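# Stock every low shelf with box, tape and sponge

## Task

Make sure each low shelf in the room ends up with exactly one cardboard box, one masking tape roll and one yellow sponge resting directly on its surface (not stacked on something else). Any missing item is replaced with a spare taken from the desk; spares that are not needed stay on the desk. Items must stay put without the robot supporting them. The robot must not tip over or finish leaning. At the end the gripper must release everything and the robot must back away.

## Robot and tools

Robot: a Hello Robot Stretch 4, about 1.6 m tall, with an omni-wheel base (rim within 0.23 m of the base origin), a lift on a vertical mast, one arm that telescopes forward, a three-joint wrist and a two-finger gripper. There is only one arm, so every joint target refers to it. Cameras: head_camera, head_left_camera, head_right_camera (fisheye) and wrist_camera. A loose object may occasionally get nudged by something outside the robot.

Frames: the base frame sits on the floor below the base centre, x ahead, y to the left, z up. hand_pose is reported in this frame and marks the midpoint between the fingers, 0.015 m back from the tips; it can be slightly wrong. With all wrist joints at zero the hand axes line up with the base axes. The odometry frame is where the base frame was when the scene began.

Tool execute_actions: argument "actions" is a list holding one action or none (an empty list only reports state and images). Optional "cameras" lists camera names or "all"; omitted or null means all, [] means none. An action may contain:
- "base": exactly one relative move, counted from the base position in the latest state report. translate_m: straight drive in metres, forward positive, -2 to 2. strafe_m: sideways shift in metres, left positive, -2 to 2. rotate_rad: spin in place in radians, counter-clockwise (left) positive, -3.2 to 3.2.
- "joints": absolute targets by name (not offsets): lift_m 0 to 1.2 m; arm_m extension 0 to 0.55 m; wrist_yaw_rad -1.134 to 4.276 (0 facing forward, positive left, 3.14 stowed backward, above 3.4 the arm may block it); wrist_pitch_rad -1.117 to 4.259 (0 level, 1.57 pointing down); wrist_roll_rad -1.117 to 4.259 (0 fingers level, positive turns clockwise when viewed from behind); gripper_m finger gap 0 to 0.08 m. Done tolerances: lift and arm ±0.004, yaw and roll ±0.02, pitch ±0.05, gripper ±0.002. Targets past a joint range are clipped and reported; other bad values or unknown keys reject the whole call.
- "pace": "slow", "default", "fast" or "max". Base top speeds 0.1/0.3/0.4/0.6 m/s and 1/2/3/4 rad/s; with the lift above 0.2 m these shrink, down to 0.3 m/s and 1 rad/s at 1.2 m.
- "contact_limits": {"arm_m": value} from 0 (gentlest) to 0.75 (firmest), default 0.5.
- "end_of_arm": "enable_torque", sent by itself, re-powers wrist or gripper motors that shut off.
Motions in one action begin together; no action runs past 15 s. Omitted parts may keep pushing toward earlier targets. If a result reports a stop, later motion calls in the same reply are skipped.

Tool wait: seconds 0 to 10; nothing new is commanded; returns state and images. Tool zoom_image: camera name and region [x0, y0, x1, y1] in pixels of that camera's latest full image, at most 504 by 504. Tool finished_scene: pass the scene number; it is final and reports success.

Results: base_status and joint_status tell how each motion ended: done; off_target (resting short, maybe still pushing); contact_stop_at_<key> (hit something; that part goes slack, a lift may sag, wheels may roll); limit_stop_at_<name>, including tilt (lean above 6 degrees; lift, arm and wheels slack until upright) and own_body (self-collision, often with pitch below -0.2 plus roll below -0.4 or above 4; move away from the body); time_out; torque_fault (wrist or gripper motor went limp; send enable_torque). on_its_own lists uncommanded behaviour; "held at" shows the held target. lidar_m: 12 distances in metres for 30-degree sectors, first straight ahead then counter-clockwise (4th left, 7th rear, 10th right); "-" means nothing seen or closer than 0.25 m; it covers roughly 0.15 m up to robot height and misses glass, thin legs and much behind. wrist_depth_mm: 7x7 grid of median depths, 100 to 2000 mm, row by row from top left. base_odometry counts wheel turns (slip included); heading -3.142 to 3.142, left positive. If turned_by_wheels and turned_by_imu differ by over about 0.1 rad, the base likely bumped or slid. base_tilt in degrees (forward, right) has a fixed bias up to about 1.5. motor_effort is percent of maximum, peak in brackets; a resting value outside normal range implies load or pushing. Wheel effort positive means turning right.

Gripping: command a gap smaller than the object; the fingers stop just past contact. While squeezing, the reading stays above the command and gripper effort departs from 0; over about 50 for long causes a torque fault and a possible drop. off_target after closing means something is held; done usually means empty, but thin or light grips can read done.

Start: unfold the wrist with lift_m 0.4 and wrist_yaw_rad 0 in one action. Avoid drops, slams, hard pushes and torque faults. Do not drive or turn with over 1 kg held and arm_m above 0.2, especially fast; high, firm pushes or pulls can tip the robot. Actions take robot time, so be efficient; the robot keeps its last command while you think. Finish by opening the gripper and moving clear.

Each tool is called after "Emit:" as name([rows], argument=value, ...), one row to a line, values as JSON.

## Session

Emit:
execute_actions(actions=[])

Scene clock: 0.00 s.
base_odometry: x=+0.000 y=+0.000 heading=+0.000 (m, m, rad; odometry frame)
turned_by_wheels: +0.000 (rad since the last result)
turned_by_imu: +0.000 (rad since the last result)
base_tilt: forward=+0.3 right=+0.7 (deg)
lidar_m: 1.12 0.69 0.61 0.63 0.75 0.77 0.78 0.99 0.66 0.69 0.83 2.10
base_status: not commanded
joint_positions: lift_m=+0.157 arm_m=-0.003 wrist_yaw_rad=+3.189 wrist_pitch_rad=-0.010 wrist_roll_rad=+0.000 gripper_m=+0.040
joint_status: not commanded
motor_effort: lift_m=+20 arm_m=-1 wrist_yaw_rad=+1 wrist_pitch_rad=-7 wrist_roll_rad=+0 gripper_m=-1 wheel_0=+0 wheel_1=-1 wheel_2=+0 (%)
hand_pose: x=-0.0482 y=+0.0772 z=+0.3374 quat_wxyz=(-0.024, +0.005, +0.000, +1.000) (m; base frame)
wrist_depth_mm: - - 139 1921 1708 1499 798 / - - 138 1025 1078 1060 991 / - 110 139 1430 1537 1576 1464 / 144 140 160 1863 1756 1537 1430 / 223 1499 1808 1863 1708 1537 1464 / 222 1281 1308 1229 1366 1464 1308 / 224 917 104 891 130 1025 960
pictures: head_camera, head_left_camera, head_right_camera, wrist_camera
Images, in order (width x height): head_camera 420x560, head_left_camera 420x672, head_right_camera 420x672, wrist_camera 616x392.

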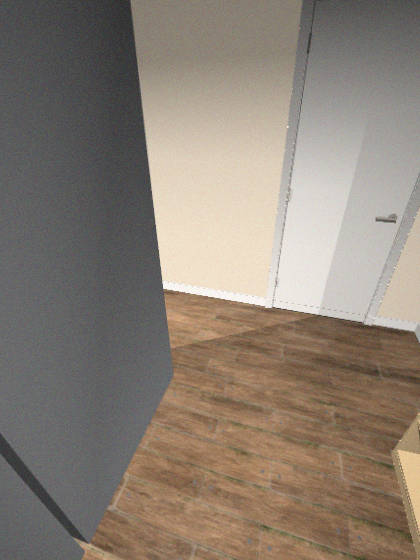

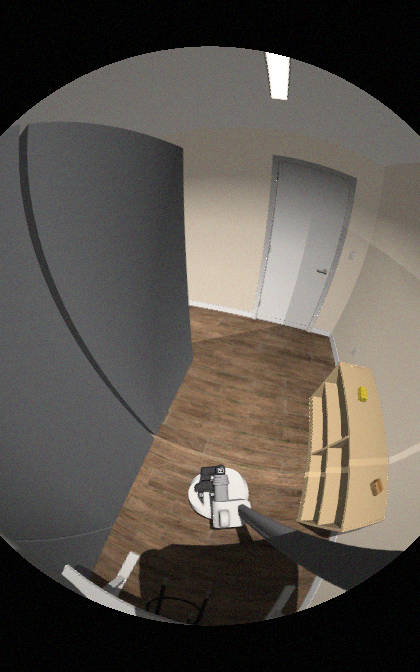

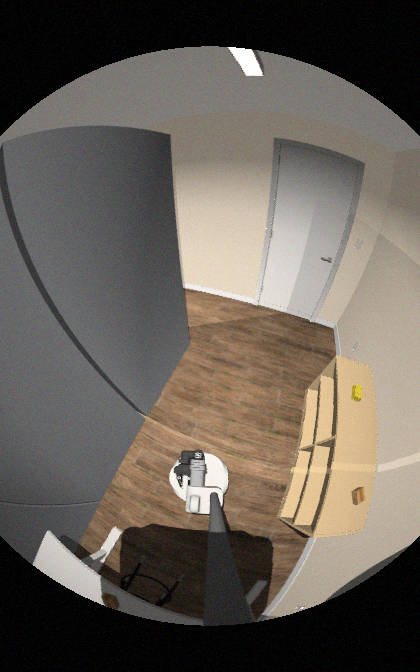

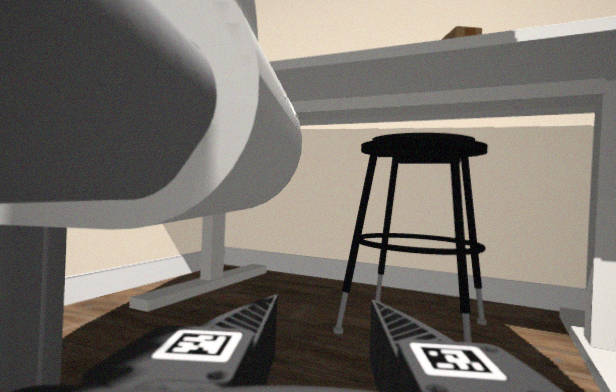

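Emit:
zoom_image(camera="head_right_camera", region=[250, 330, 420, 560])

Emit:
execute_actions([
  {"base": {"rotate_rad": -1.4}},
])

Region (250, 330, 420, 560) of head_right_camera's 420x672 image, scaled by 2.191, with more detail than that image has; it fills the left 373 columns of this view, and the rest is white.

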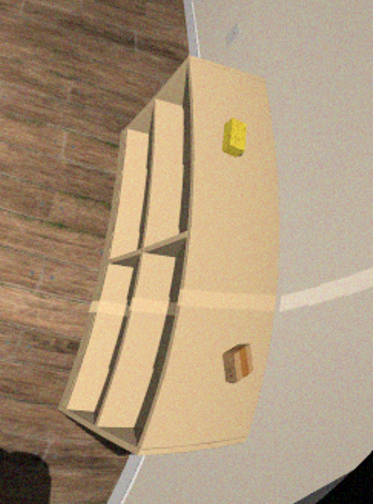

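Scene clock: 2.17 s.
base_odometry: x=+0.000 y=+0.000 heading=-1.399 (m, m, rad; odometry frame)
turned_by_wheels: -1.399 (rad since the last result)
turned_by_imu: -1.421 (rad since the last result)
base_tilt: forward=+0.3 right=+0.6 (deg)
lidar_m: 0.70 0.94 2.12 0.91 0.64 0.61 0.64 0.80 0.77 0.81 1.12 0.65
base_status: done
joint_positions: lift_m=+0.157 arm_m=-0.002 wrist_yaw_rad=+3.189 wrist_pitch_rad=-0.010 wrist_roll_rad=+0.000 gripper_m=+0.040
joint_status: not commanded
motor_effort: lift_m=+19(19) arm_m=-1(1) wrist_yaw_rad=+2(1) wrist_pitch_rad=-6(7) wrist_roll_rad=+0(0) gripper_m=-1(1) wheel_0=+3(11) wheel_1=+1(10) wheel_2=+3(10) (%)
hand_pose: x=-0.0482 y=+0.0772 z=+0.3374 quat_wxyz=(-0.024, +0.005, +0.000, +1.000) (m; base frame)
wrist_depth_mm: - - 139 854 741 640 580 / - - 138 820 732 647 585 / - 110 139 778 732 640 591 / 144 140 160 820 723 647 585 / 223 1205 976 842 732 640 580 / 223 1160 960 820 699 647 585 / 224 931 104 820 130 615 574
pictures: head_camera, head_left_camera, head_right_camera, wrist_camera
Images, in order (width x height): head_camera 420x560, head_left_camera 420x672, head_right_camera 420x672, wrist_camera 616x392.

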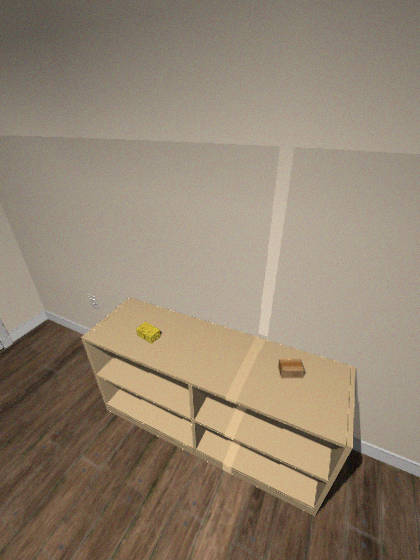

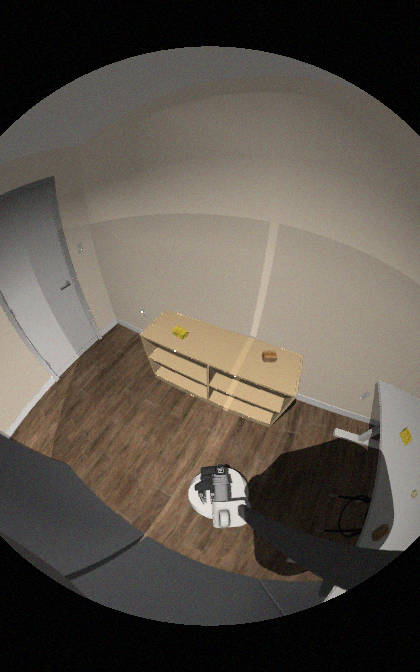

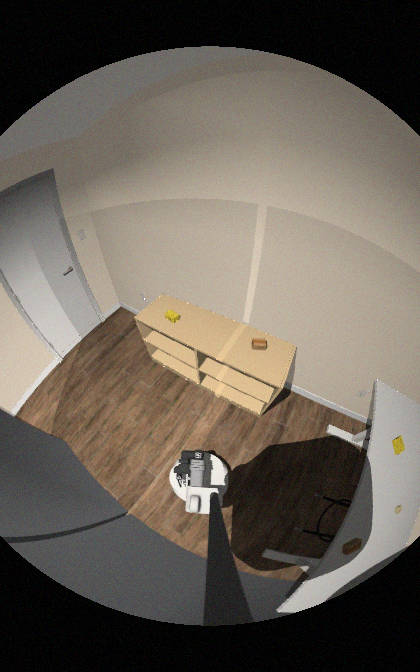

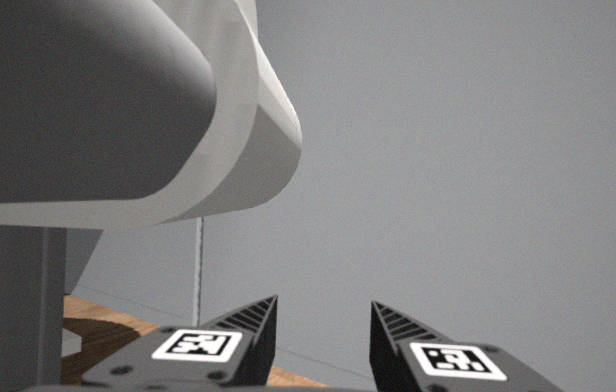

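Emit:
execute_actions([
  {"base": {"rotate_rad": -1.45}},
])

Scene clock: 4.30 s.
base_odometry: x=+0.000 y=+0.000 heading=-2.848 (m, m, rad; odometry frame)
turned_by_wheels: -1.449 (rad since the last result)
turned_by_imu: -1.471 (rad since the last result)
base_tilt: forward=+0.4 right=+0.7 (deg)
lidar_m: 0.83 0.68 0.66 0.74 1.08 2.10 0.81 0.62 0.60 0.67 0.79 0.74
base_status: done
joint_positions: lift_m=+0.157 arm_m=-0.002 wrist_yaw_rad=+3.189 wrist_pitch_rad=-0.010 wrist_roll_rad=+0.000 gripper_m=+0.040
joint_status: not commanded
motor_effort: lift_m=+19(19) arm_m=-1(1) wrist_yaw_rad=+1(1) wrist_pitch_rad=-7(7) wrist_roll_rad=+0(0) gripper_m=+0(0) wheel_0=+5(10) wheel_1=+3(7) wheel_2=+5(12) (%)
hand_pose: x=-0.0482 y=+0.0772 z=+0.3374 quat_wxyz=(-0.024, +0.005, +0.000, +1.000) (m; base frame)
wrist_depth_mm: - - 139 1160 - - 1863 / - - 138 1160 - - 1921 / - 110 139 1160 - - 1921 / 144 140 160 1205 - - 1863 / 223 788 960 1205 - - 1863 / 222 809 904 1182 1366 1397 1499 / 223 768 104 891 130 1025 976
pictures: head_camera, head_left_camera, head_right_camera, wrist_camera
Images, in order (width x height): head_camera 420x560, head_left_camera 420x672, head_right_camera 420x672, wrist_camera 616x392.

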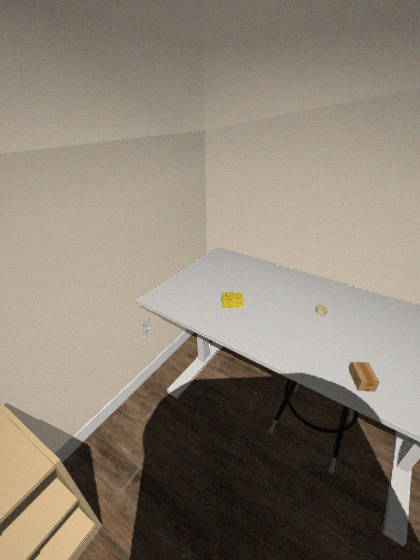

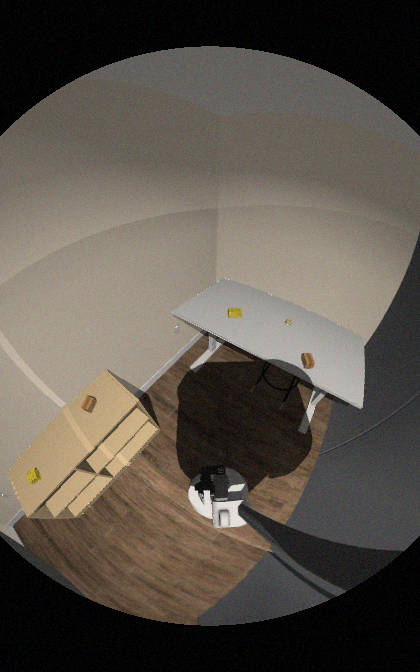

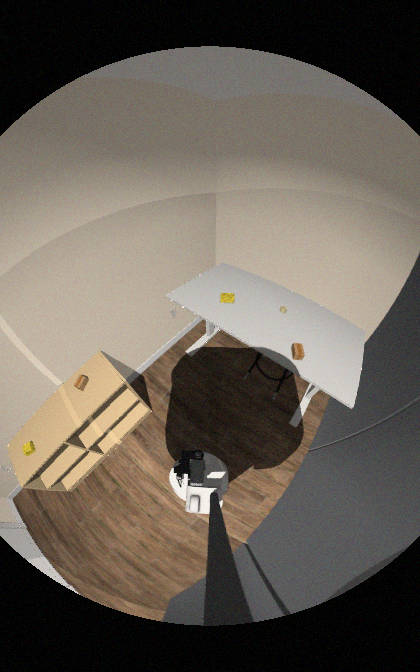

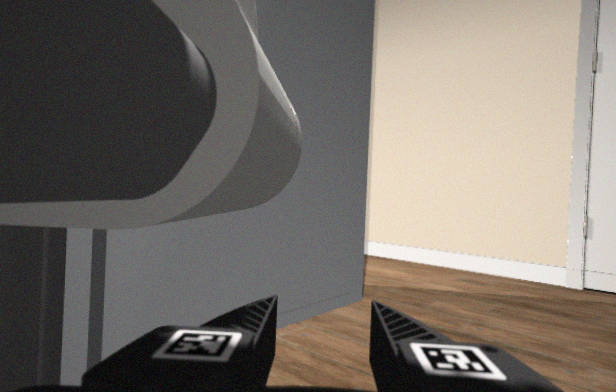

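Emit:
zoom_image(camera="head_camera", region=[200, 260, 420, 420])

Region (200, 260, 420, 420) of head_camera's 420x560 image, scaled by 2.291, with more detail than that image has; it fills the top 367 rows of this view, and the rest is white.

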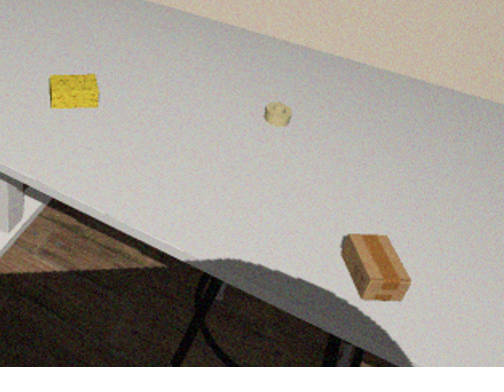

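Emit:
execute_actions([
  {"base": {"rotate_rad": -0.55}, "joints": {"lift_m": 0.85, "wrist_yaw_rad": 0, "wrist_pitch_rad": 0.6, "gripper_m": 0.08}},
])

Scene clock: 8.60 s.
base_odometry: x=+0.000 y=+0.000 heading=+2.886 (m, m, rad; odometry frame)
turned_by_wheels: -0.549 (rad since the last result)
turned_by_imu: -0.557 (rad since the last result)
base_tilt: forward=+0.4 right=+0.7 (deg)
lidar_m: 0.75 0.82 0.68 0.66 0.73 1.05 2.09 0.85 0.63 0.61 0.64 0.77
base_status: done
joint_positions: lift_m=+0.850 arm_m=-0.002 wrist_yaw_rad=+0.000 wrist_pitch_rad=+0.602 wrist_roll_rad=+0.000 gripper_m=+0.080
joint_status: all done
motor_effort: lift_m=+21(24) arm_m=-1(1) wrist_yaw_rad=-1(5) wrist_pitch_rad=-5(6) wrist_roll_rad=+0(0) gripper_m=+0(1) wheel_0=+5(9) wheel_1=+3(8) wheel_2=+6(10) (%)
hand_pose: x=+0.3437 y=-0.0874 z=+0.9076 quat_wxyz=(+0.955, +0.000, +0.296, +0.000) (m; base frame)
wrist_depth_mm: 1281 1308 1281 1281 1255 1255 1098 / 866 904 904 917 904 904 946 / 741 715 676 661 691 683 691 / 1397 1708 1708 904 1618 1060 741 / 1397 1499 1464 1499 1499 1366 1008 / 1281 1281 1229 1281 1255 1255 976 / 1160 102 154 1138 1098 117 891
pictures: head_camera, head_left_camera, head_right_camera, wrist_camera
Images, in order (width x height): head_camera 420x560, head_left_camera 420x672, head_right_camera 420x672, wrist_camera 616x392.

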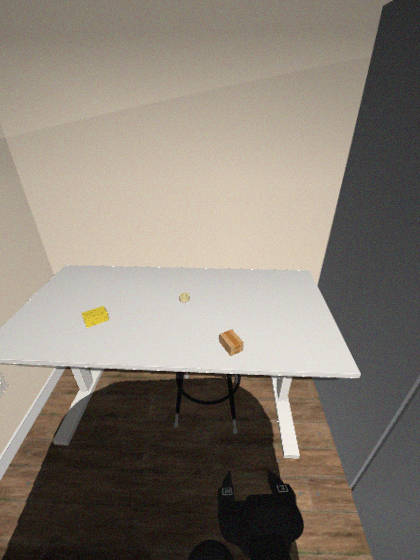

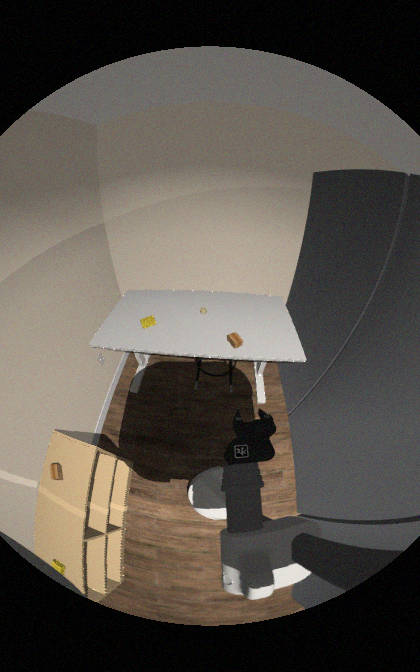

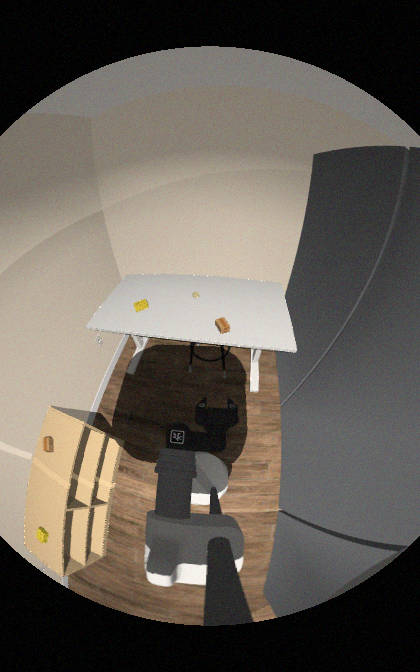

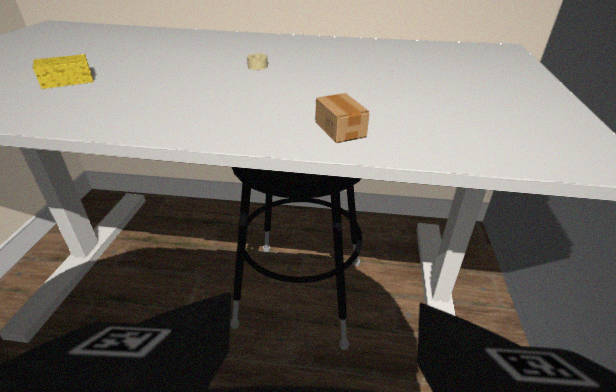

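Emit:
execute_actions([
  {"base": {"strafe_m": 0.13}, "joints": {"lift_m": 0.9, "wrist_pitch_rad": 0.9}},
], cameras=[])

Emit:
execute_actions([
  {"base": {"translate_m": 0.43}, "joints": {"arm_m": 0.3}},
], cameras=["head_camera", "wrist_camera"])

Scene clock: 12.30 s.
base_odometry: x=-0.033 y=-0.126 heading=+2.886 (m, m, rad; odometry frame)
turned_by_wheels: +0.000 (rad since the last result)
turned_by_imu: +0.000 (rad since the last result)
base_tilt: forward=+0.3 right=+0.8 (deg)
lidar_m: 0.76 0.86 0.56 0.54 0.57 0.85 2.09 1.01 0.75 0.75 0.79 0.79
base_status: done
joint_positions: lift_m=+0.900 arm_m=-0.002 wrist_yaw_rad=+0.000 wrist_pitch_rad=+0.901 wrist_roll_rad=+0.000 gripper_m=+0.080
joint_status: all done
motor_effort: lift_m=+21(22) arm_m=-1(1) wrist_yaw_rad=+0(0) wrist_pitch_rad=-3(2) wrist_roll_rad=+0(1) gripper_m=-1(0) wheel_0=-5(13) wheel_1=+2(12) wheel_2=+0(4) (%)
hand_pose: x=+0.3004 y=-0.0874 z=+0.9113 quat_wxyz=(+0.900, +0.000, +0.436, +0.000) (m; base frame)
wrist_depth_mm: 676 654 640 647 621 627 621 / 1366 1661 1661 1661 931 1499 1098 / 1397 1499 1576 1464 1464 1464 1255 / 1336 1366 1336 1397 1366 1308 1255 / 1229 1205 1205 1205 1205 1205 1160 / 1118 1138 1098 1098 1098 1098 1078 / 1042 102 154 1025 991 117 1025
pictures: none
No camera images: the call's "cameras" was empty. Leave "cameras" out to get every camera's image.

Scene clock: 15.23 s.
base_odometry: x=-0.449 y=-0.017 heading=+2.886 (m, m, rad; odometry frame)
turned_by_wheels: +0.000 (rad since the last result)
turned_by_imu: +0.000 (rad since the last result)
base_tilt: forward=+0.3 right=+0.7 (deg)
lidar_m: 0.34 0.37 0.60 0.82 0.56 0.81 2.52 1.06 0.81 0.76 0.46 0.37
base_status: done
joint_positions: lift_m=+0.900 arm_m=+0.299 wrist_yaw_rad=+0.000 wrist_pitch_rad=+0.902 wrist_roll_rad=+0.000 gripper_m=+0.080
joint_status: all done
motor_effort: lift_m=+21(21) arm_m=+5(7) wrist_yaw_rad=+0(2) wrist_pitch_rad=-4(5) wrist_roll_rad=+0(0) gripper_m=+1(1) wheel_0=+5(6) wheel_1=+3(7) wheel_2=-2(14) (%)
hand_pose: x=+0.6019 y=-0.0874 z=+0.9113 quat_wxyz=(+0.900, +0.000, +0.436, +0.000) (m; base frame)
wrist_depth_mm: 634 634 634 647 634 627 621 / 544 549 544 544 539 539 539 / 480 484 480 477 480 477 473 / 430 430 430 413 430 424 424 / 389 389 387 387 387 387 384 / 355 355 345 355 351 353 353 / 332 102 154 325 317 117 334
pictures: head_camera, wrist_camera
Images, in order (width x height): head_camera 420x560, wrist_camera 616x392.

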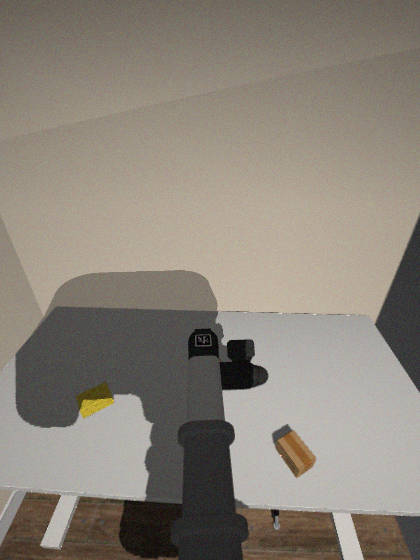

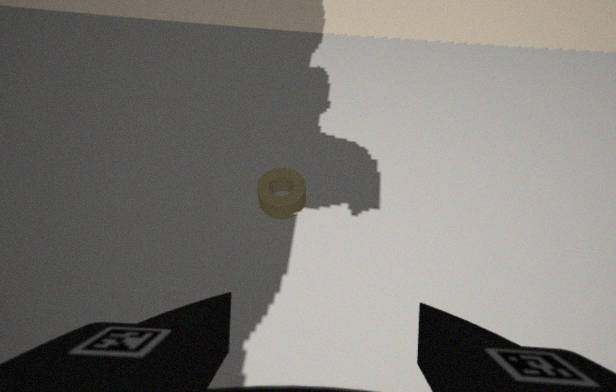

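Emit:
execute_actions([
  {"base": {"strafe_m": 0.034}, "joints": {"arm_m": 0.5, "wrist_pitch_rad": 1.1, "lift_m": 0.83}},
], cameras=["wrist_camera"])

Scene clock: 17.80 s.
base_odometry: x=-0.457 y=-0.050 heading=+2.886 (m, m, rad; odometry frame)
turned_by_wheels: +0.000 (rad since the last result)
turned_by_imu: +0.000 (rad since the last result)
base_tilt: forward=+0.4 right=+0.8 (deg)
lidar_m: 0.32 0.38 0.57 0.78 0.54 0.77 2.52 1.11 0.84 0.81 0.50 0.37
base_status: done
joint_positions: lift_m=+0.830 arm_m=+0.499 wrist_yaw_rad=+0.000 wrist_pitch_rad=+1.101 wrist_roll_rad=+0.000 gripper_m=+0.080
joint_status: all done
motor_effort: lift_m=+17(18) arm_m=+5(5) wrist_yaw_rad=+0(2) wrist_pitch_rad=-3(2) wrist_roll_rad=+0(1) gripper_m=+0(1) wheel_0=-2(10) wheel_1=+1(11) wheel_2=+0(2) (%)
hand_pose: x=+0.7662 y=-0.0874 z=+0.8187 quat_wxyz=(+0.852, +0.000, +0.523, +0.000) (m; base frame)
wrist_depth_mm: 362 362 359 355 353 349 347 / 334 330 330 329 327 324 322 / 309 307 304 304 303 301 300 / 289 286 285 285 282 281 278 / 268 270 265 260 265 263 265 / 253 254 248 231 248 247 248 / 243 102 154 236 232 117 -
pictures: wrist_camera
Images, in order (width x height): wrist_camera 616x392.

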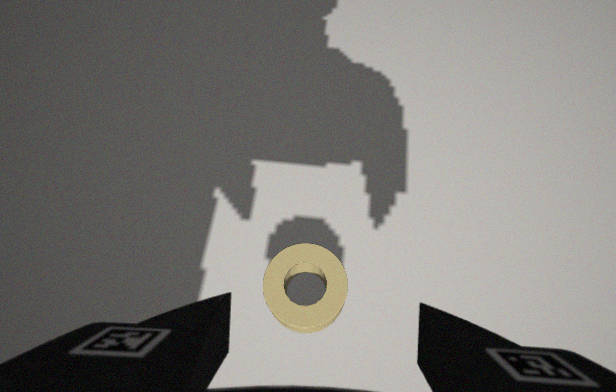

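Emit:
execute_actions([
  {"base": {"strafe_m": 0.008}, "joints": {"arm_m": 0.534, "lift_m": 0.785}},
], cameras=["wrist_camera"])

Scene clock: 19.70 s.
base_odometry: x=-0.459 y=-0.058 heading=+2.886 (m, m, rad; odometry frame)
turned_by_wheels: +0.000 (rad since the last result)
turned_by_imu: +0.000 (rad since the last result)
base_tilt: forward=+0.4 right=+0.6 (deg)
lidar_m: 0.34 0.40 0.59 0.78 0.55 0.72 2.53 1.11 0.84 0.82 0.47 0.37
base_status: done
joint_positions: lift_m=+0.785 arm_m=+0.533 wrist_yaw_rad=+0.000 wrist_pitch_rad=+1.101 wrist_roll_rad=+0.000 gripper_m=+0.080
joint_status: all done
motor_effort: lift_m=+17(19) arm_m=+6(6) wrist_yaw_rad=+1(0) wrist_pitch_rad=-3(2) wrist_roll_rad=+0(1) gripper_m=+0(0) wheel_0=-1(11) wheel_1=+2(8) wheel_2=+0(1) (%)
hand_pose: x=+0.8002 y=-0.0874 z=+0.7738 quat_wxyz=(+0.852, +0.000, +0.523, +0.000) (m; base frame)
wrist_depth_mm: 298 296 294 291 291 290 289 / 274 272 271 270 270 266 264 / 255 254 252 251 249 249 246 / 237 236 235 234 233 230 230 / 223 220 220 220 218 216 216 / 208 207 204 182 204 204 204 / 200 102 154 173 190 117 -
pictures: wrist_camera
Images, in order (width x height): wrist_camera 616x392.

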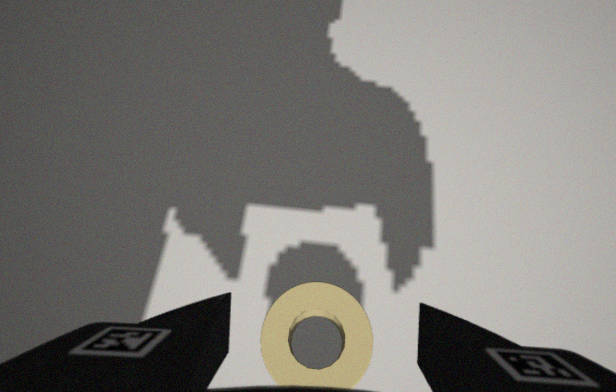

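Emit:
execute_actions([
  {"joints": {"lift_m": 0.756}, "pace": "slow"},
], cameras=["wrist_camera"])

Scene clock: 21.07 s.
base_odometry: x=-0.459 y=-0.058 heading=+2.886 (m, m, rad; odometry frame)
turned_by_wheels: +0.000 (rad since the last result)
turned_by_imu: +0.000 (rad since the last result)
base_tilt: forward=+0.3 right=+0.7 (deg)
lidar_m: 0.36 0.40 0.58 0.79 0.54 0.74 2.52 1.11 0.83 0.81 0.47 0.38
base_status: not commanded
joint_positions: lift_m=+0.756 arm_m=+0.533 wrist_yaw_rad=+0.000 wrist_pitch_rad=+1.101 wrist_roll_rad=+0.000 gripper_m=+0.080
joint_status: all done
motor_effort: lift_m=+17(17) arm_m=+6(5) wrist_yaw_rad=+0(0) wrist_pitch_rad=-3(2) wrist_roll_rad=+0(0) gripper_m=+0(0) wheel_0=-1(1) wheel_1=+2(2) wheel_2=+0(0) (%)
hand_pose: x=+0.8002 y=-0.0874 z=+0.7448 quat_wxyz=(+0.852, +0.000, +0.523, +0.000) (m; base frame)
wrist_depth_mm: 256 255 255 252 252 249 249 / 236 236 234 233 232 230 229 / 220 218 217 216 215 214 213 / 204 203 203 202 201 199 199 / 192 190 189 188 189 186 186 / 180 179 174 156 173 176 175 / 173 102 147 146 163 117 -
pictures: wrist_camera
Images, in order (width x height): wrist_camera 616x392.

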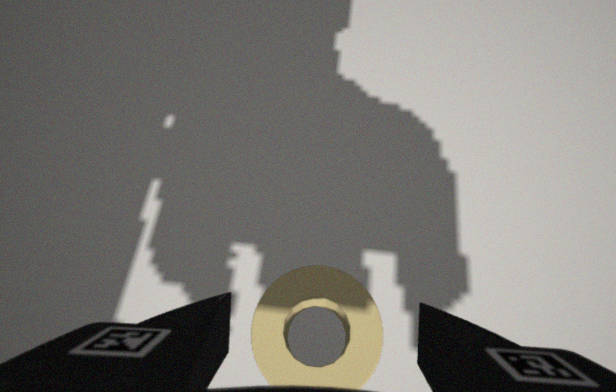

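Emit:
execute_actions([
  {"joints": {"gripper_m": 0.03}},
], cameras=["wrist_camera"])

Scene clock: 22.33 s.
base_odometry: x=-0.459 y=-0.058 heading=+2.886 (m, m, rad; odometry frame)
turned_by_wheels: +0.000 (rad since the last result)
turned_by_imu: +0.000 (rad since the last result)
base_tilt: forward=+0.4 right=+0.7 (deg)
lidar_m: 0.37 0.39 0.57 0.81 0.54 0.75 2.53 1.11 0.83 0.81 0.49 0.37
base_status: not commanded
joint_positions: lift_m=+0.756 arm_m=+0.533 wrist_yaw_rad=+0.000 wrist_pitch_rad=+1.101 wrist_roll_rad=+0.000 gripper_m=+0.048
joint_status: gripper_m off_target (ended at +0.048, target +0.030)
on_its_own: gripper_m is held at +0.042, not at your +0.030, by its contact guard: the fingers met something
motor_effort: lift_m=+17(17) arm_m=+6(6) wrist_yaw_rad=+0(0) wrist_pitch_rad=-3(3) wrist_roll_rad=+0(0) gripper_m=-40(40) wheel_0=-1(1) wheel_1=+3(3) wheel_2=+0(0) (%)
hand_pose: x=+0.8002 y=-0.0874 z=+0.7448 quat_wxyz=(+0.852, +0.000, +0.523, +0.000) (m; base frame)
wrist_depth_mm: 257 255 254 253 251 250 247 / 236 236 235 234 232 229 229 / 219 218 217 217 214 213 213 / 204 204 202 201 201 200 200 / 191 190 189 189 187 188 186 / 180 179 176 156 154 176 175 / 171 - 115 146 135 107 168
pictures: wrist_camera
Images, in order (width x height): wrist_camera 616x392.

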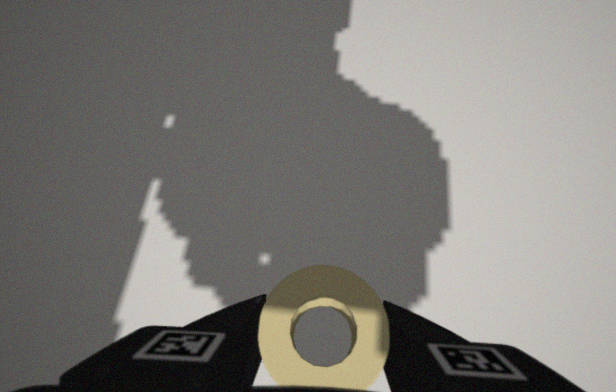

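Emit:
execute_actions([
  {"joints": {"lift_m": 0.81}},
], cameras=["wrist_camera"])

Emit:
execute_actions([
  {"base": {"translate_m": -0.75}, "joints": {"arm_m": 0.0}},
], cameras=[])

Emit:
execute_actions([
  {"base": {"rotate_rad": 1.5}},
])

Scene clock: 23.83 s.
base_odometry: x=-0.459 y=-0.058 heading=+2.886 (m, m, rad; odometry frame)
turned_by_wheels: +0.000 (rad since the last result)
turned_by_imu: +0.000 (rad since the last result)
base_tilt: forward=+0.5 right=+0.8 (deg)
lidar_m: 0.35 0.38 0.56 0.78 0.53 0.76 2.54 1.13 0.84 0.81 0.48 0.35
base_status: not commanded
joint_positions: lift_m=+0.810 arm_m=+0.533 wrist_yaw_rad=+0.000 wrist_pitch_rad=+1.101 wrist_roll_rad=+0.000 gripper_m=+0.048
joint_status: all done
on_its_own: gripper_m is held at +0.042, not at your +0.030, by its contact guard: the fingers met something
motor_effort: lift_m=+21(21) arm_m=+6(6) wrist_yaw_rad=+0(0) wrist_pitch_rad=-3(3) wrist_roll_rad=-1(0) gripper_m=-40(41) wheel_0=-1(1) wheel_1=+2(3) wheel_2=+0(0) (%)
hand_pose: x=+0.8002 y=-0.0874 z=+0.7984 quat_wxyz=(+0.852, +0.000, +0.523, +0.000) (m; base frame)
wrist_depth_mm: 332 330 329 329 325 322 320 / 306 303 303 301 300 298 296 / 285 283 281 279 278 276 276 / 264 263 262 262 260 258 257 / 248 248 246 244 243 242 242 / 233 231 229 157 154 229 228 / 222 - 115 146 135 107 217
pictures: wrist_camera
Images, in order (width x height): wrist_camera 616x392.

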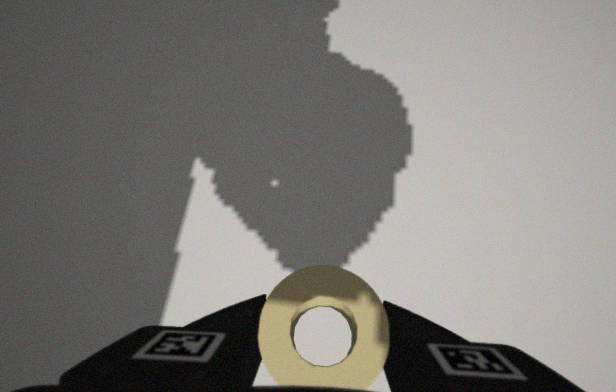

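Scene clock: 27.83 s.
base_odometry: x=+0.266 y=-0.247 heading=+2.886 (m, m, rad; odometry frame)
turned_by_wheels: +0.000 (rad since the last result)
turned_by_imu: +0.001 (rad since the last result)
base_tilt: forward=+0.4 right=+0.7 (deg)
lidar_m: 1.06 0.70 0.54 0.51 0.52 0.79 1.78 1.03 0.78 0.76 0.81 1.12
base_status: done
joint_positions: lift_m=+0.810 arm_m=+0.001 wrist_yaw_rad=+0.000 wrist_pitch_rad=+1.102 wrist_roll_rad=+0.001 gripper_m=+0.048
joint_status: all done
on_its_own: gripper_m is held at +0.042, not at your +0.030, by its contact guard: the fingers met something
motor_effort: lift_m=+21(21) arm_m=-5(7) wrist_yaw_rad=+1(1) wrist_pitch_rad=-4(5) wrist_roll_rad=-1(1) gripper_m=-40(40) wheel_0=-5(10) wheel_1=-3(8) wheel_2=+3(15) (%)
hand_pose: x=+0.2680 y=-0.0874 z=+0.7984 quat_wxyz=(+0.852, +0.000, +0.523, +0.000) (m; base frame)
wrist_depth_mm: 1336 1336 1336 1336 1366 1336 1281 / 1229 1281 1281 1229 1205 1205 1229 / 1182 1160 1138 1160 1160 1138 1138 / 1098 1078 1060 1060 1078 1078 1078 / 931 1008 1025 1008 1025 976 991 / 891 946 946 157 155 931 917 / 866 - 114 146 135 108 891
pictures: none
No camera images: the call's "cameras" was empty. Leave "cameras" out to get every camera's image.

Scene clock: 29.83 s.
base_odometry: x=+0.266 y=-0.247 heading=-1.898 (m, m, rad; odometry frame)
turned_by_wheels: +1.499 (rad since the last result)
turned_by_imu: +1.522 (rad since the last result)
base_tilt: forward=+0.3 right=+0.8 (deg)
lidar_m: 0.50 0.52 0.77 1.76 1.07 0.79 0.76 0.81 1.12 1.10 1.18 0.56
base_status: done
joint_positions: lift_m=+0.810 arm_m=+0.001 wrist_yaw_rad=+0.000 wrist_pitch_rad=+1.102 wrist_roll_rad=+0.001 gripper_m=+0.048
joint_status: not commanded
on_its_own: gripper_m is held at +0.042, not at your +0.030, by its contact guard: the fingers met something
motor_effort: lift_m=+21(21) arm_m=-6(6) wrist_yaw_rad=+0(1) wrist_pitch_rad=-4(5) wrist_roll_rad=+0(0) gripper_m=-41(41) wheel_0=-5(12) wheel_1=-2(8) wheel_2=-4(13) (%)
hand_pose: x=+0.2681 y=-0.0874 z=+0.7984 quat_wxyz=(+0.852, +0.000, +0.523, +0.000) (m; base frame)
wrist_depth_mm: 492 492 488 484 488 480 477 / 459 455 455 452 455 445 442 / 750 741 707 732 732 723 654 / 960 715 699 707 699 683 715 / 991 1008 1008 931 960 946 976 / 960 960 946 157 154 931 931 / 904 - 115 146 135 108 917
pictures: head_camera, head_left_camera, head_right_camera, wrist_camera
Images, in order (width x height): head_camera 420x560, head_left_camera 420x672, head_right_camera 420x672, wrist_camera 616x392.

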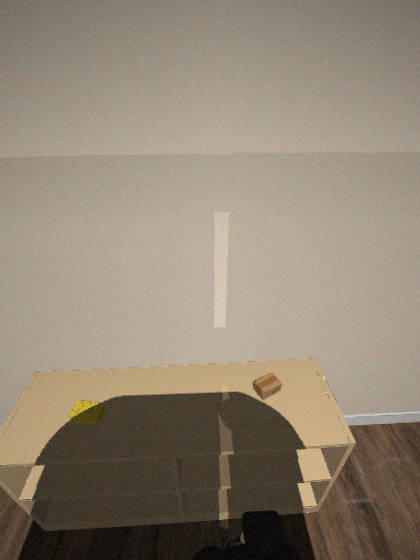

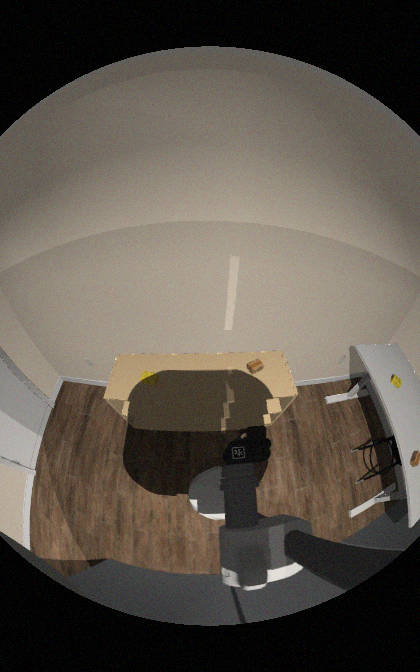

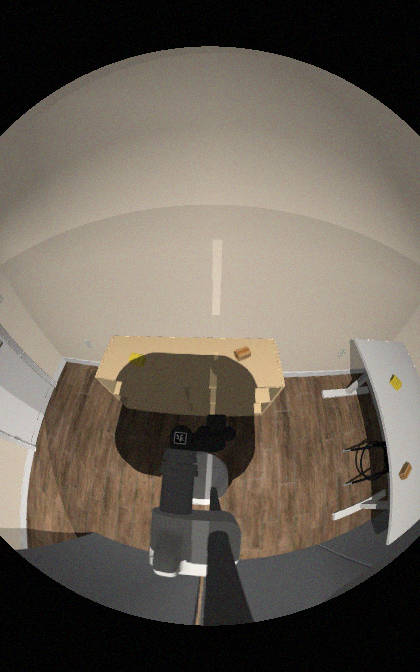

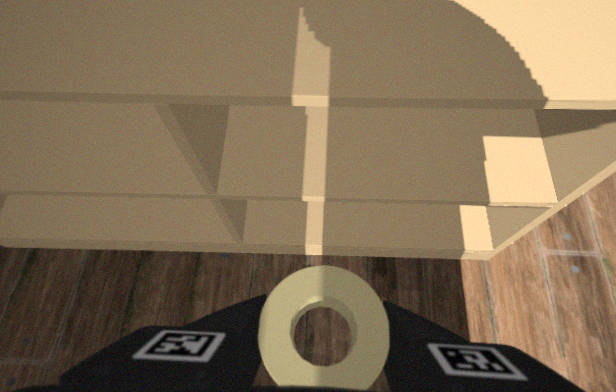

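Emit:
execute_actions([
  {"base": {"strafe_m": 0.15}, "joints": {"arm_m": 0.4, "lift_m": 0.69}},
], cameras=["head_camera", "wrist_camera"])

Scene clock: 32.47 s.
base_odometry: x=+0.408 y=-0.295 heading=-1.898 (m, m, rad; odometry frame)
turned_by_wheels: +0.000 (rad since the last result)
turned_by_imu: +0.000 (rad since the last result)
base_tilt: forward=+0.4 right=+0.6 (deg)
lidar_m: 0.51 0.54 0.74 1.64 1.71 0.81 0.76 0.79 1.13 1.26 0.76 0.54
base_status: done
joint_positions: lift_m=+0.690 arm_m=+0.399 wrist_yaw_rad=+0.000 wrist_pitch_rad=+1.101 wrist_roll_rad=+0.000 gripper_m=+0.048
joint_status: all done
on_its_own: gripper_m is held at +0.042, not at your +0.030, by its contact guard: the fingers met something
motor_effort: lift_m=+17(21) arm_m=+6(6) wrist_yaw_rad=+1(2) wrist_pitch_rad=-3(4) wrist_roll_rad=+0(0) gripper_m=-41(40) wheel_0=-4(13) wheel_1=+1(12) wheel_2=+0(3) (%)
hand_pose: x=+0.6662 y=-0.0874 z=+0.6787 quat_wxyz=(+0.852, +0.000, +0.523, +0.000) (m; base frame)
wrist_depth_mm: 320 319 314 349 345 340 338 / 294 293 293 290 289 286 286 / 272 272 270 270 267 265 266 / 254 253 251 251 250 249 247 / 239 237 236 234 233 233 231 / 223 223 220 156 154 220 218 / 213 - 115 146 135 108 208
pictures: head_camera, wrist_camera
Images, in order (width x height): head_camera 420x560, wrist_camera 616x392.

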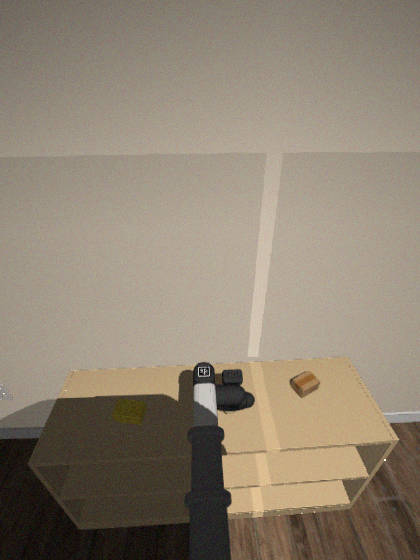

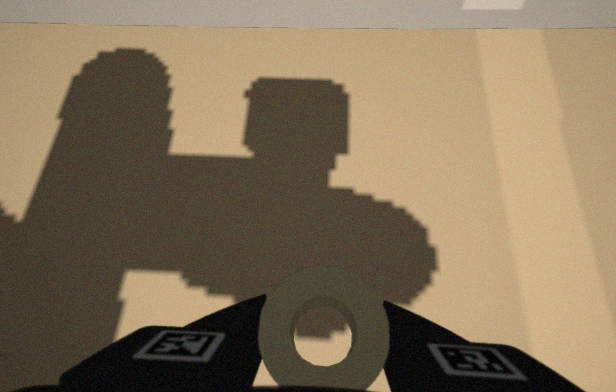

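Emit:
execute_actions([
  {"joints": {"lift_m": 0.648}, "pace": "slow"},
], cameras=["wrist_camera"])

Scene clock: 33.87 s.
base_odometry: x=+0.408 y=-0.295 heading=-1.898 (m, m, rad; odometry frame)
turned_by_wheels: +0.000 (rad since the last result)
turned_by_imu: +0.000 (rad since the last result)
base_tilt: forward=+0.3 right=+0.7 (deg)
lidar_m: 0.51 0.55 0.74 1.63 1.74 0.79 0.75 0.79 1.14 1.25 0.76 0.55
base_status: not commanded
joint_positions: lift_m=+0.648 arm_m=+0.399 wrist_yaw_rad=+0.000 wrist_pitch_rad=+1.101 wrist_roll_rad=+0.000 gripper_m=+0.048
joint_status: all done
on_its_own: gripper_m is held at +0.042, not at your +0.030, by its contact guard: the fingers met something
motor_effort: lift_m=+17(15) arm_m=+5(5) wrist_yaw_rad=+0(1) wrist_pitch_rad=-3(3) wrist_roll_rad=+0(0) gripper_m=-41(41) wheel_0=-4(4) wheel_1=+1(1) wheel_2=+0(0) (%)
hand_pose: x=+0.6662 y=-0.0874 z=+0.6367 quat_wxyz=(+0.852, +0.000, +0.523, +0.000) (m; base frame)
wrist_depth_mm: 259 258 258 256 253 252 250 / 239 237 237 236 235 231 231 / 222 221 220 218 217 216 215 / 207 206 204 204 202 202 201 / 193 193 191 190 190 189 189 / 182 181 178 157 154 178 178 / 173 - 114 146 135 107 170
pictures: wrist_camera
Images, in order (width x height): wrist_camera 616x392.

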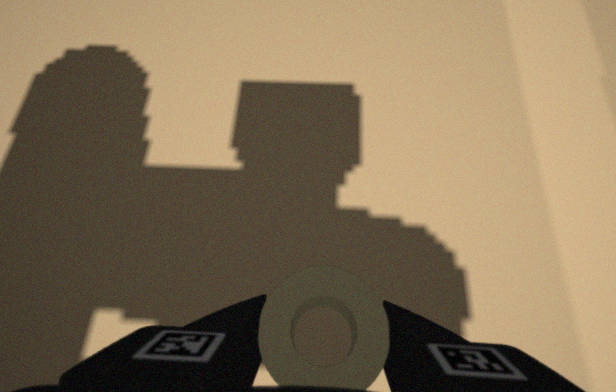

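About 2 mm above the surface; release.

Emit:
execute_actions([
  {"joints": {"lift_m": 0.646, "gripper_m": 0.08}},
], cameras=[])

Emit:
execute_actions([
  {"joints": {"lift_m": 0.72}},
], cameras=["wrist_camera"])

Emit:
execute_actions([
  {"base": {"strafe_m": 0.9}, "joints": {"arm_m": 0.0}},
])

Scene clock: 35.10 s.
base_odometry: x=+0.408 y=-0.295 heading=-1.898 (m, m, rad; odometry frame)
turned_by_wheels: +0.000 (rad since the last result)
turned_by_imu: +0.000 (rad since the last result)
base_tilt: forward=+0.3 right=+0.6 (deg)
lidar_m: 0.52 0.56 0.74 1.63 1.71 0.78 0.76 0.80 1.14 1.24 0.77 0.55
base_status: not commanded
joint_positions: lift_m=+0.646 arm_m=+0.399 wrist_yaw_rad=+0.000 wrist_pitch_rad=+1.101 wrist_roll_rad=+0.000 gripper_m=+0.080
joint_status: all done
motor_effort: lift_m=+17(18) arm_m=+6(5) wrist_yaw_rad=+0(0) wrist_pitch_rad=-3(3) wrist_roll_rad=+0(0) gripper_m=+0(41) wheel_0=-4(4) wheel_1=+1(1) wheel_2=+0(0) (%)
hand_pose: x=+0.6662 y=-0.0874 z=+0.6347 quat_wxyz=(+0.852, +0.000, +0.523, +0.000) (m; base frame)
wrist_depth_mm: 257 256 255 254 250 249 248 / 236 236 236 235 231 230 229 / 220 218 218 216 215 213 213 / 204 204 203 202 202 200 199 / 192 191 189 189 188 187 187 / 180 179 176 156 163 177 176 / 173 102 154 146 159 117 -
pictures: none
No camera images: the call's "cameras" was empty. Leave "cameras" out to get every camera's image.

Scene clock: 36.37 s.
base_odometry: x=+0.408 y=-0.295 heading=-1.898 (m, m, rad; odometry frame)
turned_by_wheels: +0.000 (rad since the last result)
turned_by_imu: +0.000 (rad since the last result)
base_tilt: forward=+0.3 right=+0.7 (deg)
lidar_m: 0.50 0.55 0.76 1.62 1.70 0.78 0.76 0.81 1.13 1.24 0.77 0.55
base_status: not commanded
joint_positions: lift_m=+0.720 arm_m=+0.399 wrist_yaw_rad=+0.000 wrist_pitch_rad=+1.101 wrist_roll_rad=+0.000 gripper_m=+0.080
joint_status: all done
motor_effort: lift_m=+21(20) arm_m=+5(5) wrist_yaw_rad=+0(0) wrist_pitch_rad=-3(3) wrist_roll_rad=+0(0) gripper_m=+0(1) wheel_0=-4(4) wheel_1=+1(1) wheel_2=+0(0) (%)
hand_pose: x=+0.6662 y=-0.0874 z=+0.7084 quat_wxyz=(+0.852, +0.000, +0.523, +0.000) (m; base frame)
wrist_depth_mm: 392 384 377 370 364 362 359 / 334 332 329 327 327 324 324 / 309 309 306 306 304 300 300 / 287 285 286 283 283 281 281 / 271 267 267 266 265 264 263 / 253 253 247 249 249 247 248 / 242 102 154 218 231 117 -
pictures: wrist_camera
Images, in order (width x height): wrist_camera 616x392.

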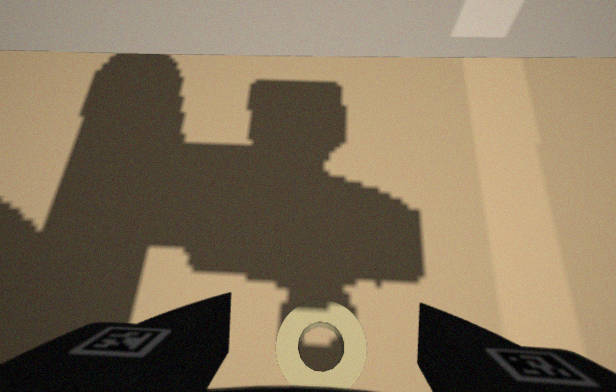

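Scene clock: 40.70 s.
base_odometry: x=+1.260 y=-0.585 heading=-1.899 (m, m, rad; odometry frame)
turned_by_wheels: +0.000 (rad since the last result)
turned_by_imu: +0.000 (rad since the last result)
base_tilt: forward=+0.2 right=+0.7 (deg)
lidar_m: 0.92 0.97 0.77 0.72 0.75 1.07 0.80 0.79 1.10 2.15 0.74 0.61
base_status: done
joint_positions: lift_m=+0.720 arm_m=+0.001 wrist_yaw_rad=+0.000 wrist_pitch_rad=+1.102 wrist_roll_rad=+0.000 gripper_m=+0.080
joint_status: all done
motor_effort: lift_m=+21(21) arm_m=-5(4) wrist_yaw_rad=+2(0) wrist_pitch_rad=-4(3) wrist_roll_rad=-1(0) gripper_m=+1(0) wheel_0=-4(13) wheel_1=+2(11) wheel_2=+0(1) (%)
hand_pose: x=+0.2681 y=-0.0874 z=+0.7084 quat_wxyz=(+0.852, +0.000, +0.523, +0.000) (m; base frame)
wrist_depth_mm: 931 917 878 866 854 627 421 / 1078 1060 1042 1025 1008 621 430 / 1042 1042 1042 1042 1025 615 609 / 991 1008 960 976 960 723 854 / 917 917 904 917 891 878 866 / 866 866 842 854 842 854 842 / 842 102 154 809 788 117 809
pictures: head_camera, head_left_camera, head_right_camera, wrist_camera
Images, in order (width x height): head_camera 420x560, head_left_camera 420x672, head_right_camera 420x672, wrist_camera 616x392.

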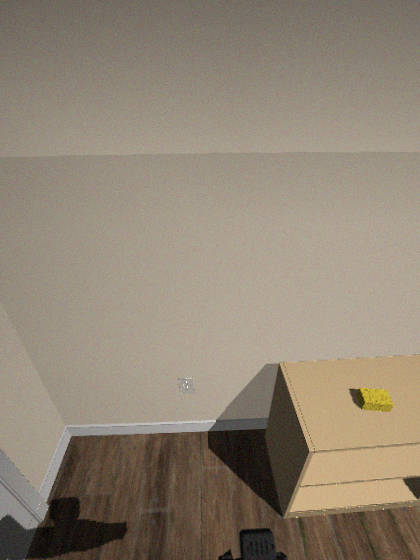

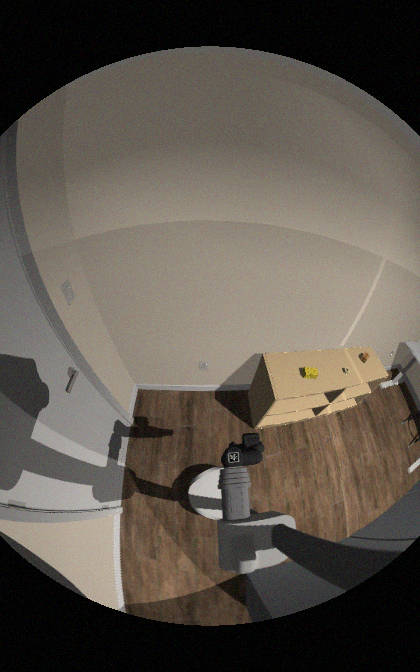

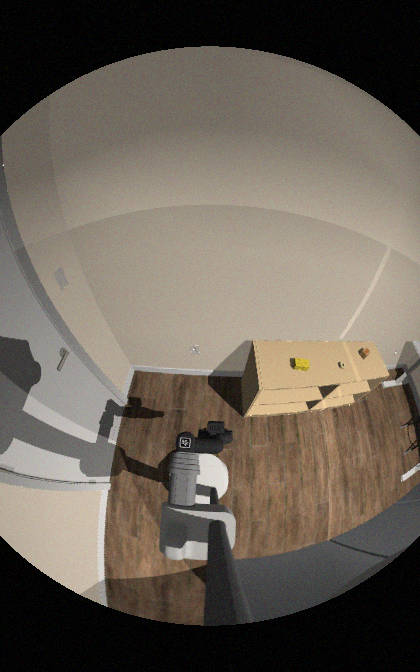

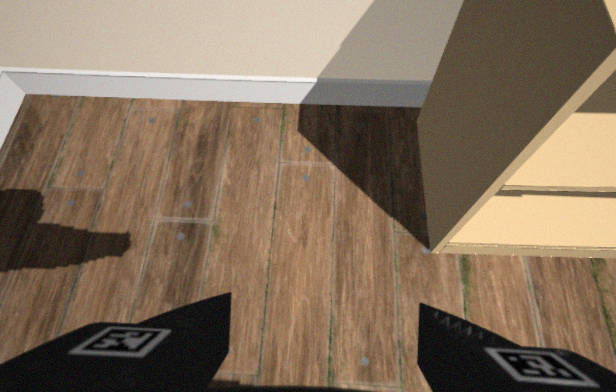

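Now look past the partition's end.

Emit:
execute_actions([
  {"base": {"rotate_rad": 2.9}},
])

Scene clock: 43.57 s.
base_odometry: x=+1.260 y=-0.585 heading=+1.001 (m, m, rad; odometry frame)
turned_by_wheels: +2.899 (rad since the last result)
turned_by_imu: +2.944 (rad since the last result)
base_tilt: forward=+0.3 right=+0.7 (deg)
lidar_m: 1.62 0.77 0.93 1.63 1.01 0.62 0.67 0.92 0.81 0.74 0.73 0.94
base_status: done
joint_positions: lift_m=+0.720 arm_m=+0.001 wrist_yaw_rad=+0.000 wrist_pitch_rad=+1.101 wrist_roll_rad=+0.000 gripper_m=+0.080
joint_status: not commanded
motor_effort: lift_m=+20(21) arm_m=-6(6) wrist_yaw_rad=+0(0) wrist_pitch_rad=-3(3) wrist_roll_rad=-1(0) gripper_m=-1(1) wheel_0=-4(10) wheel_1=-4(8) wheel_2=-3(13) (%)
hand_pose: x=+0.2681 y=-0.0874 z=+0.7085 quat_wxyz=(+0.852, +0.000, +0.523, +0.000) (m; base frame)
wrist_depth_mm: 640 1078 1255 1255 1229 1098 831 / 715 1008 1138 1138 1138 1078 854 / 842 946 1042 1042 1025 1042 878 / 976 976 991 976 976 976 904 / 931 931 904 931 904 917 878 / 866 842 842 854 842 842 842 / 831 102 154 809 798 117 820
pictures: head_camera, head_left_camera, head_right_camera, wrist_camera
Images, in order (width x height): head_camera 420x560, head_left_camera 420x672, head_right_camera 420x672, wrist_camera 616x392.

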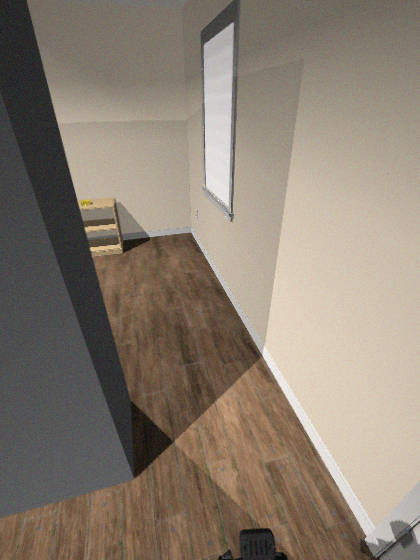

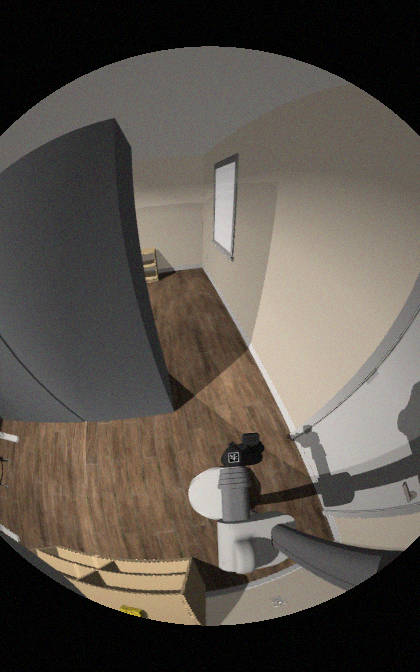

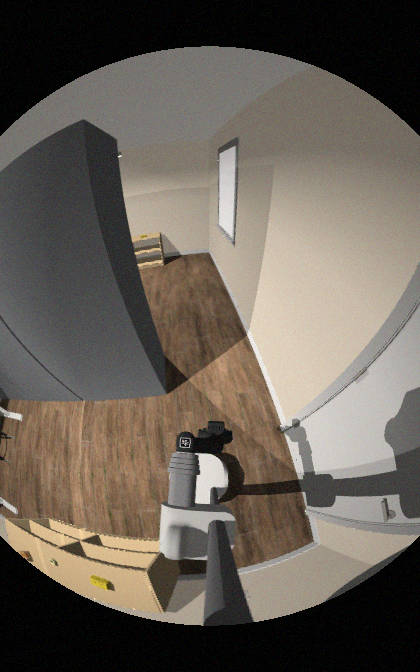

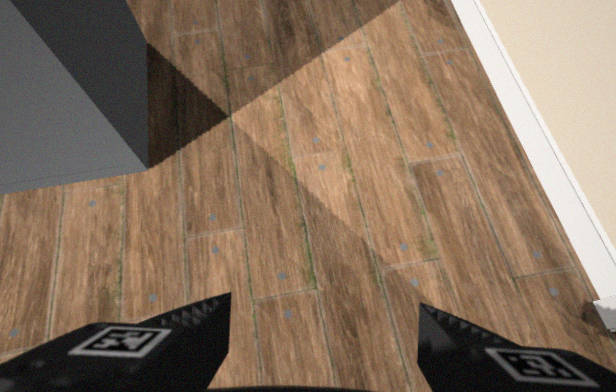

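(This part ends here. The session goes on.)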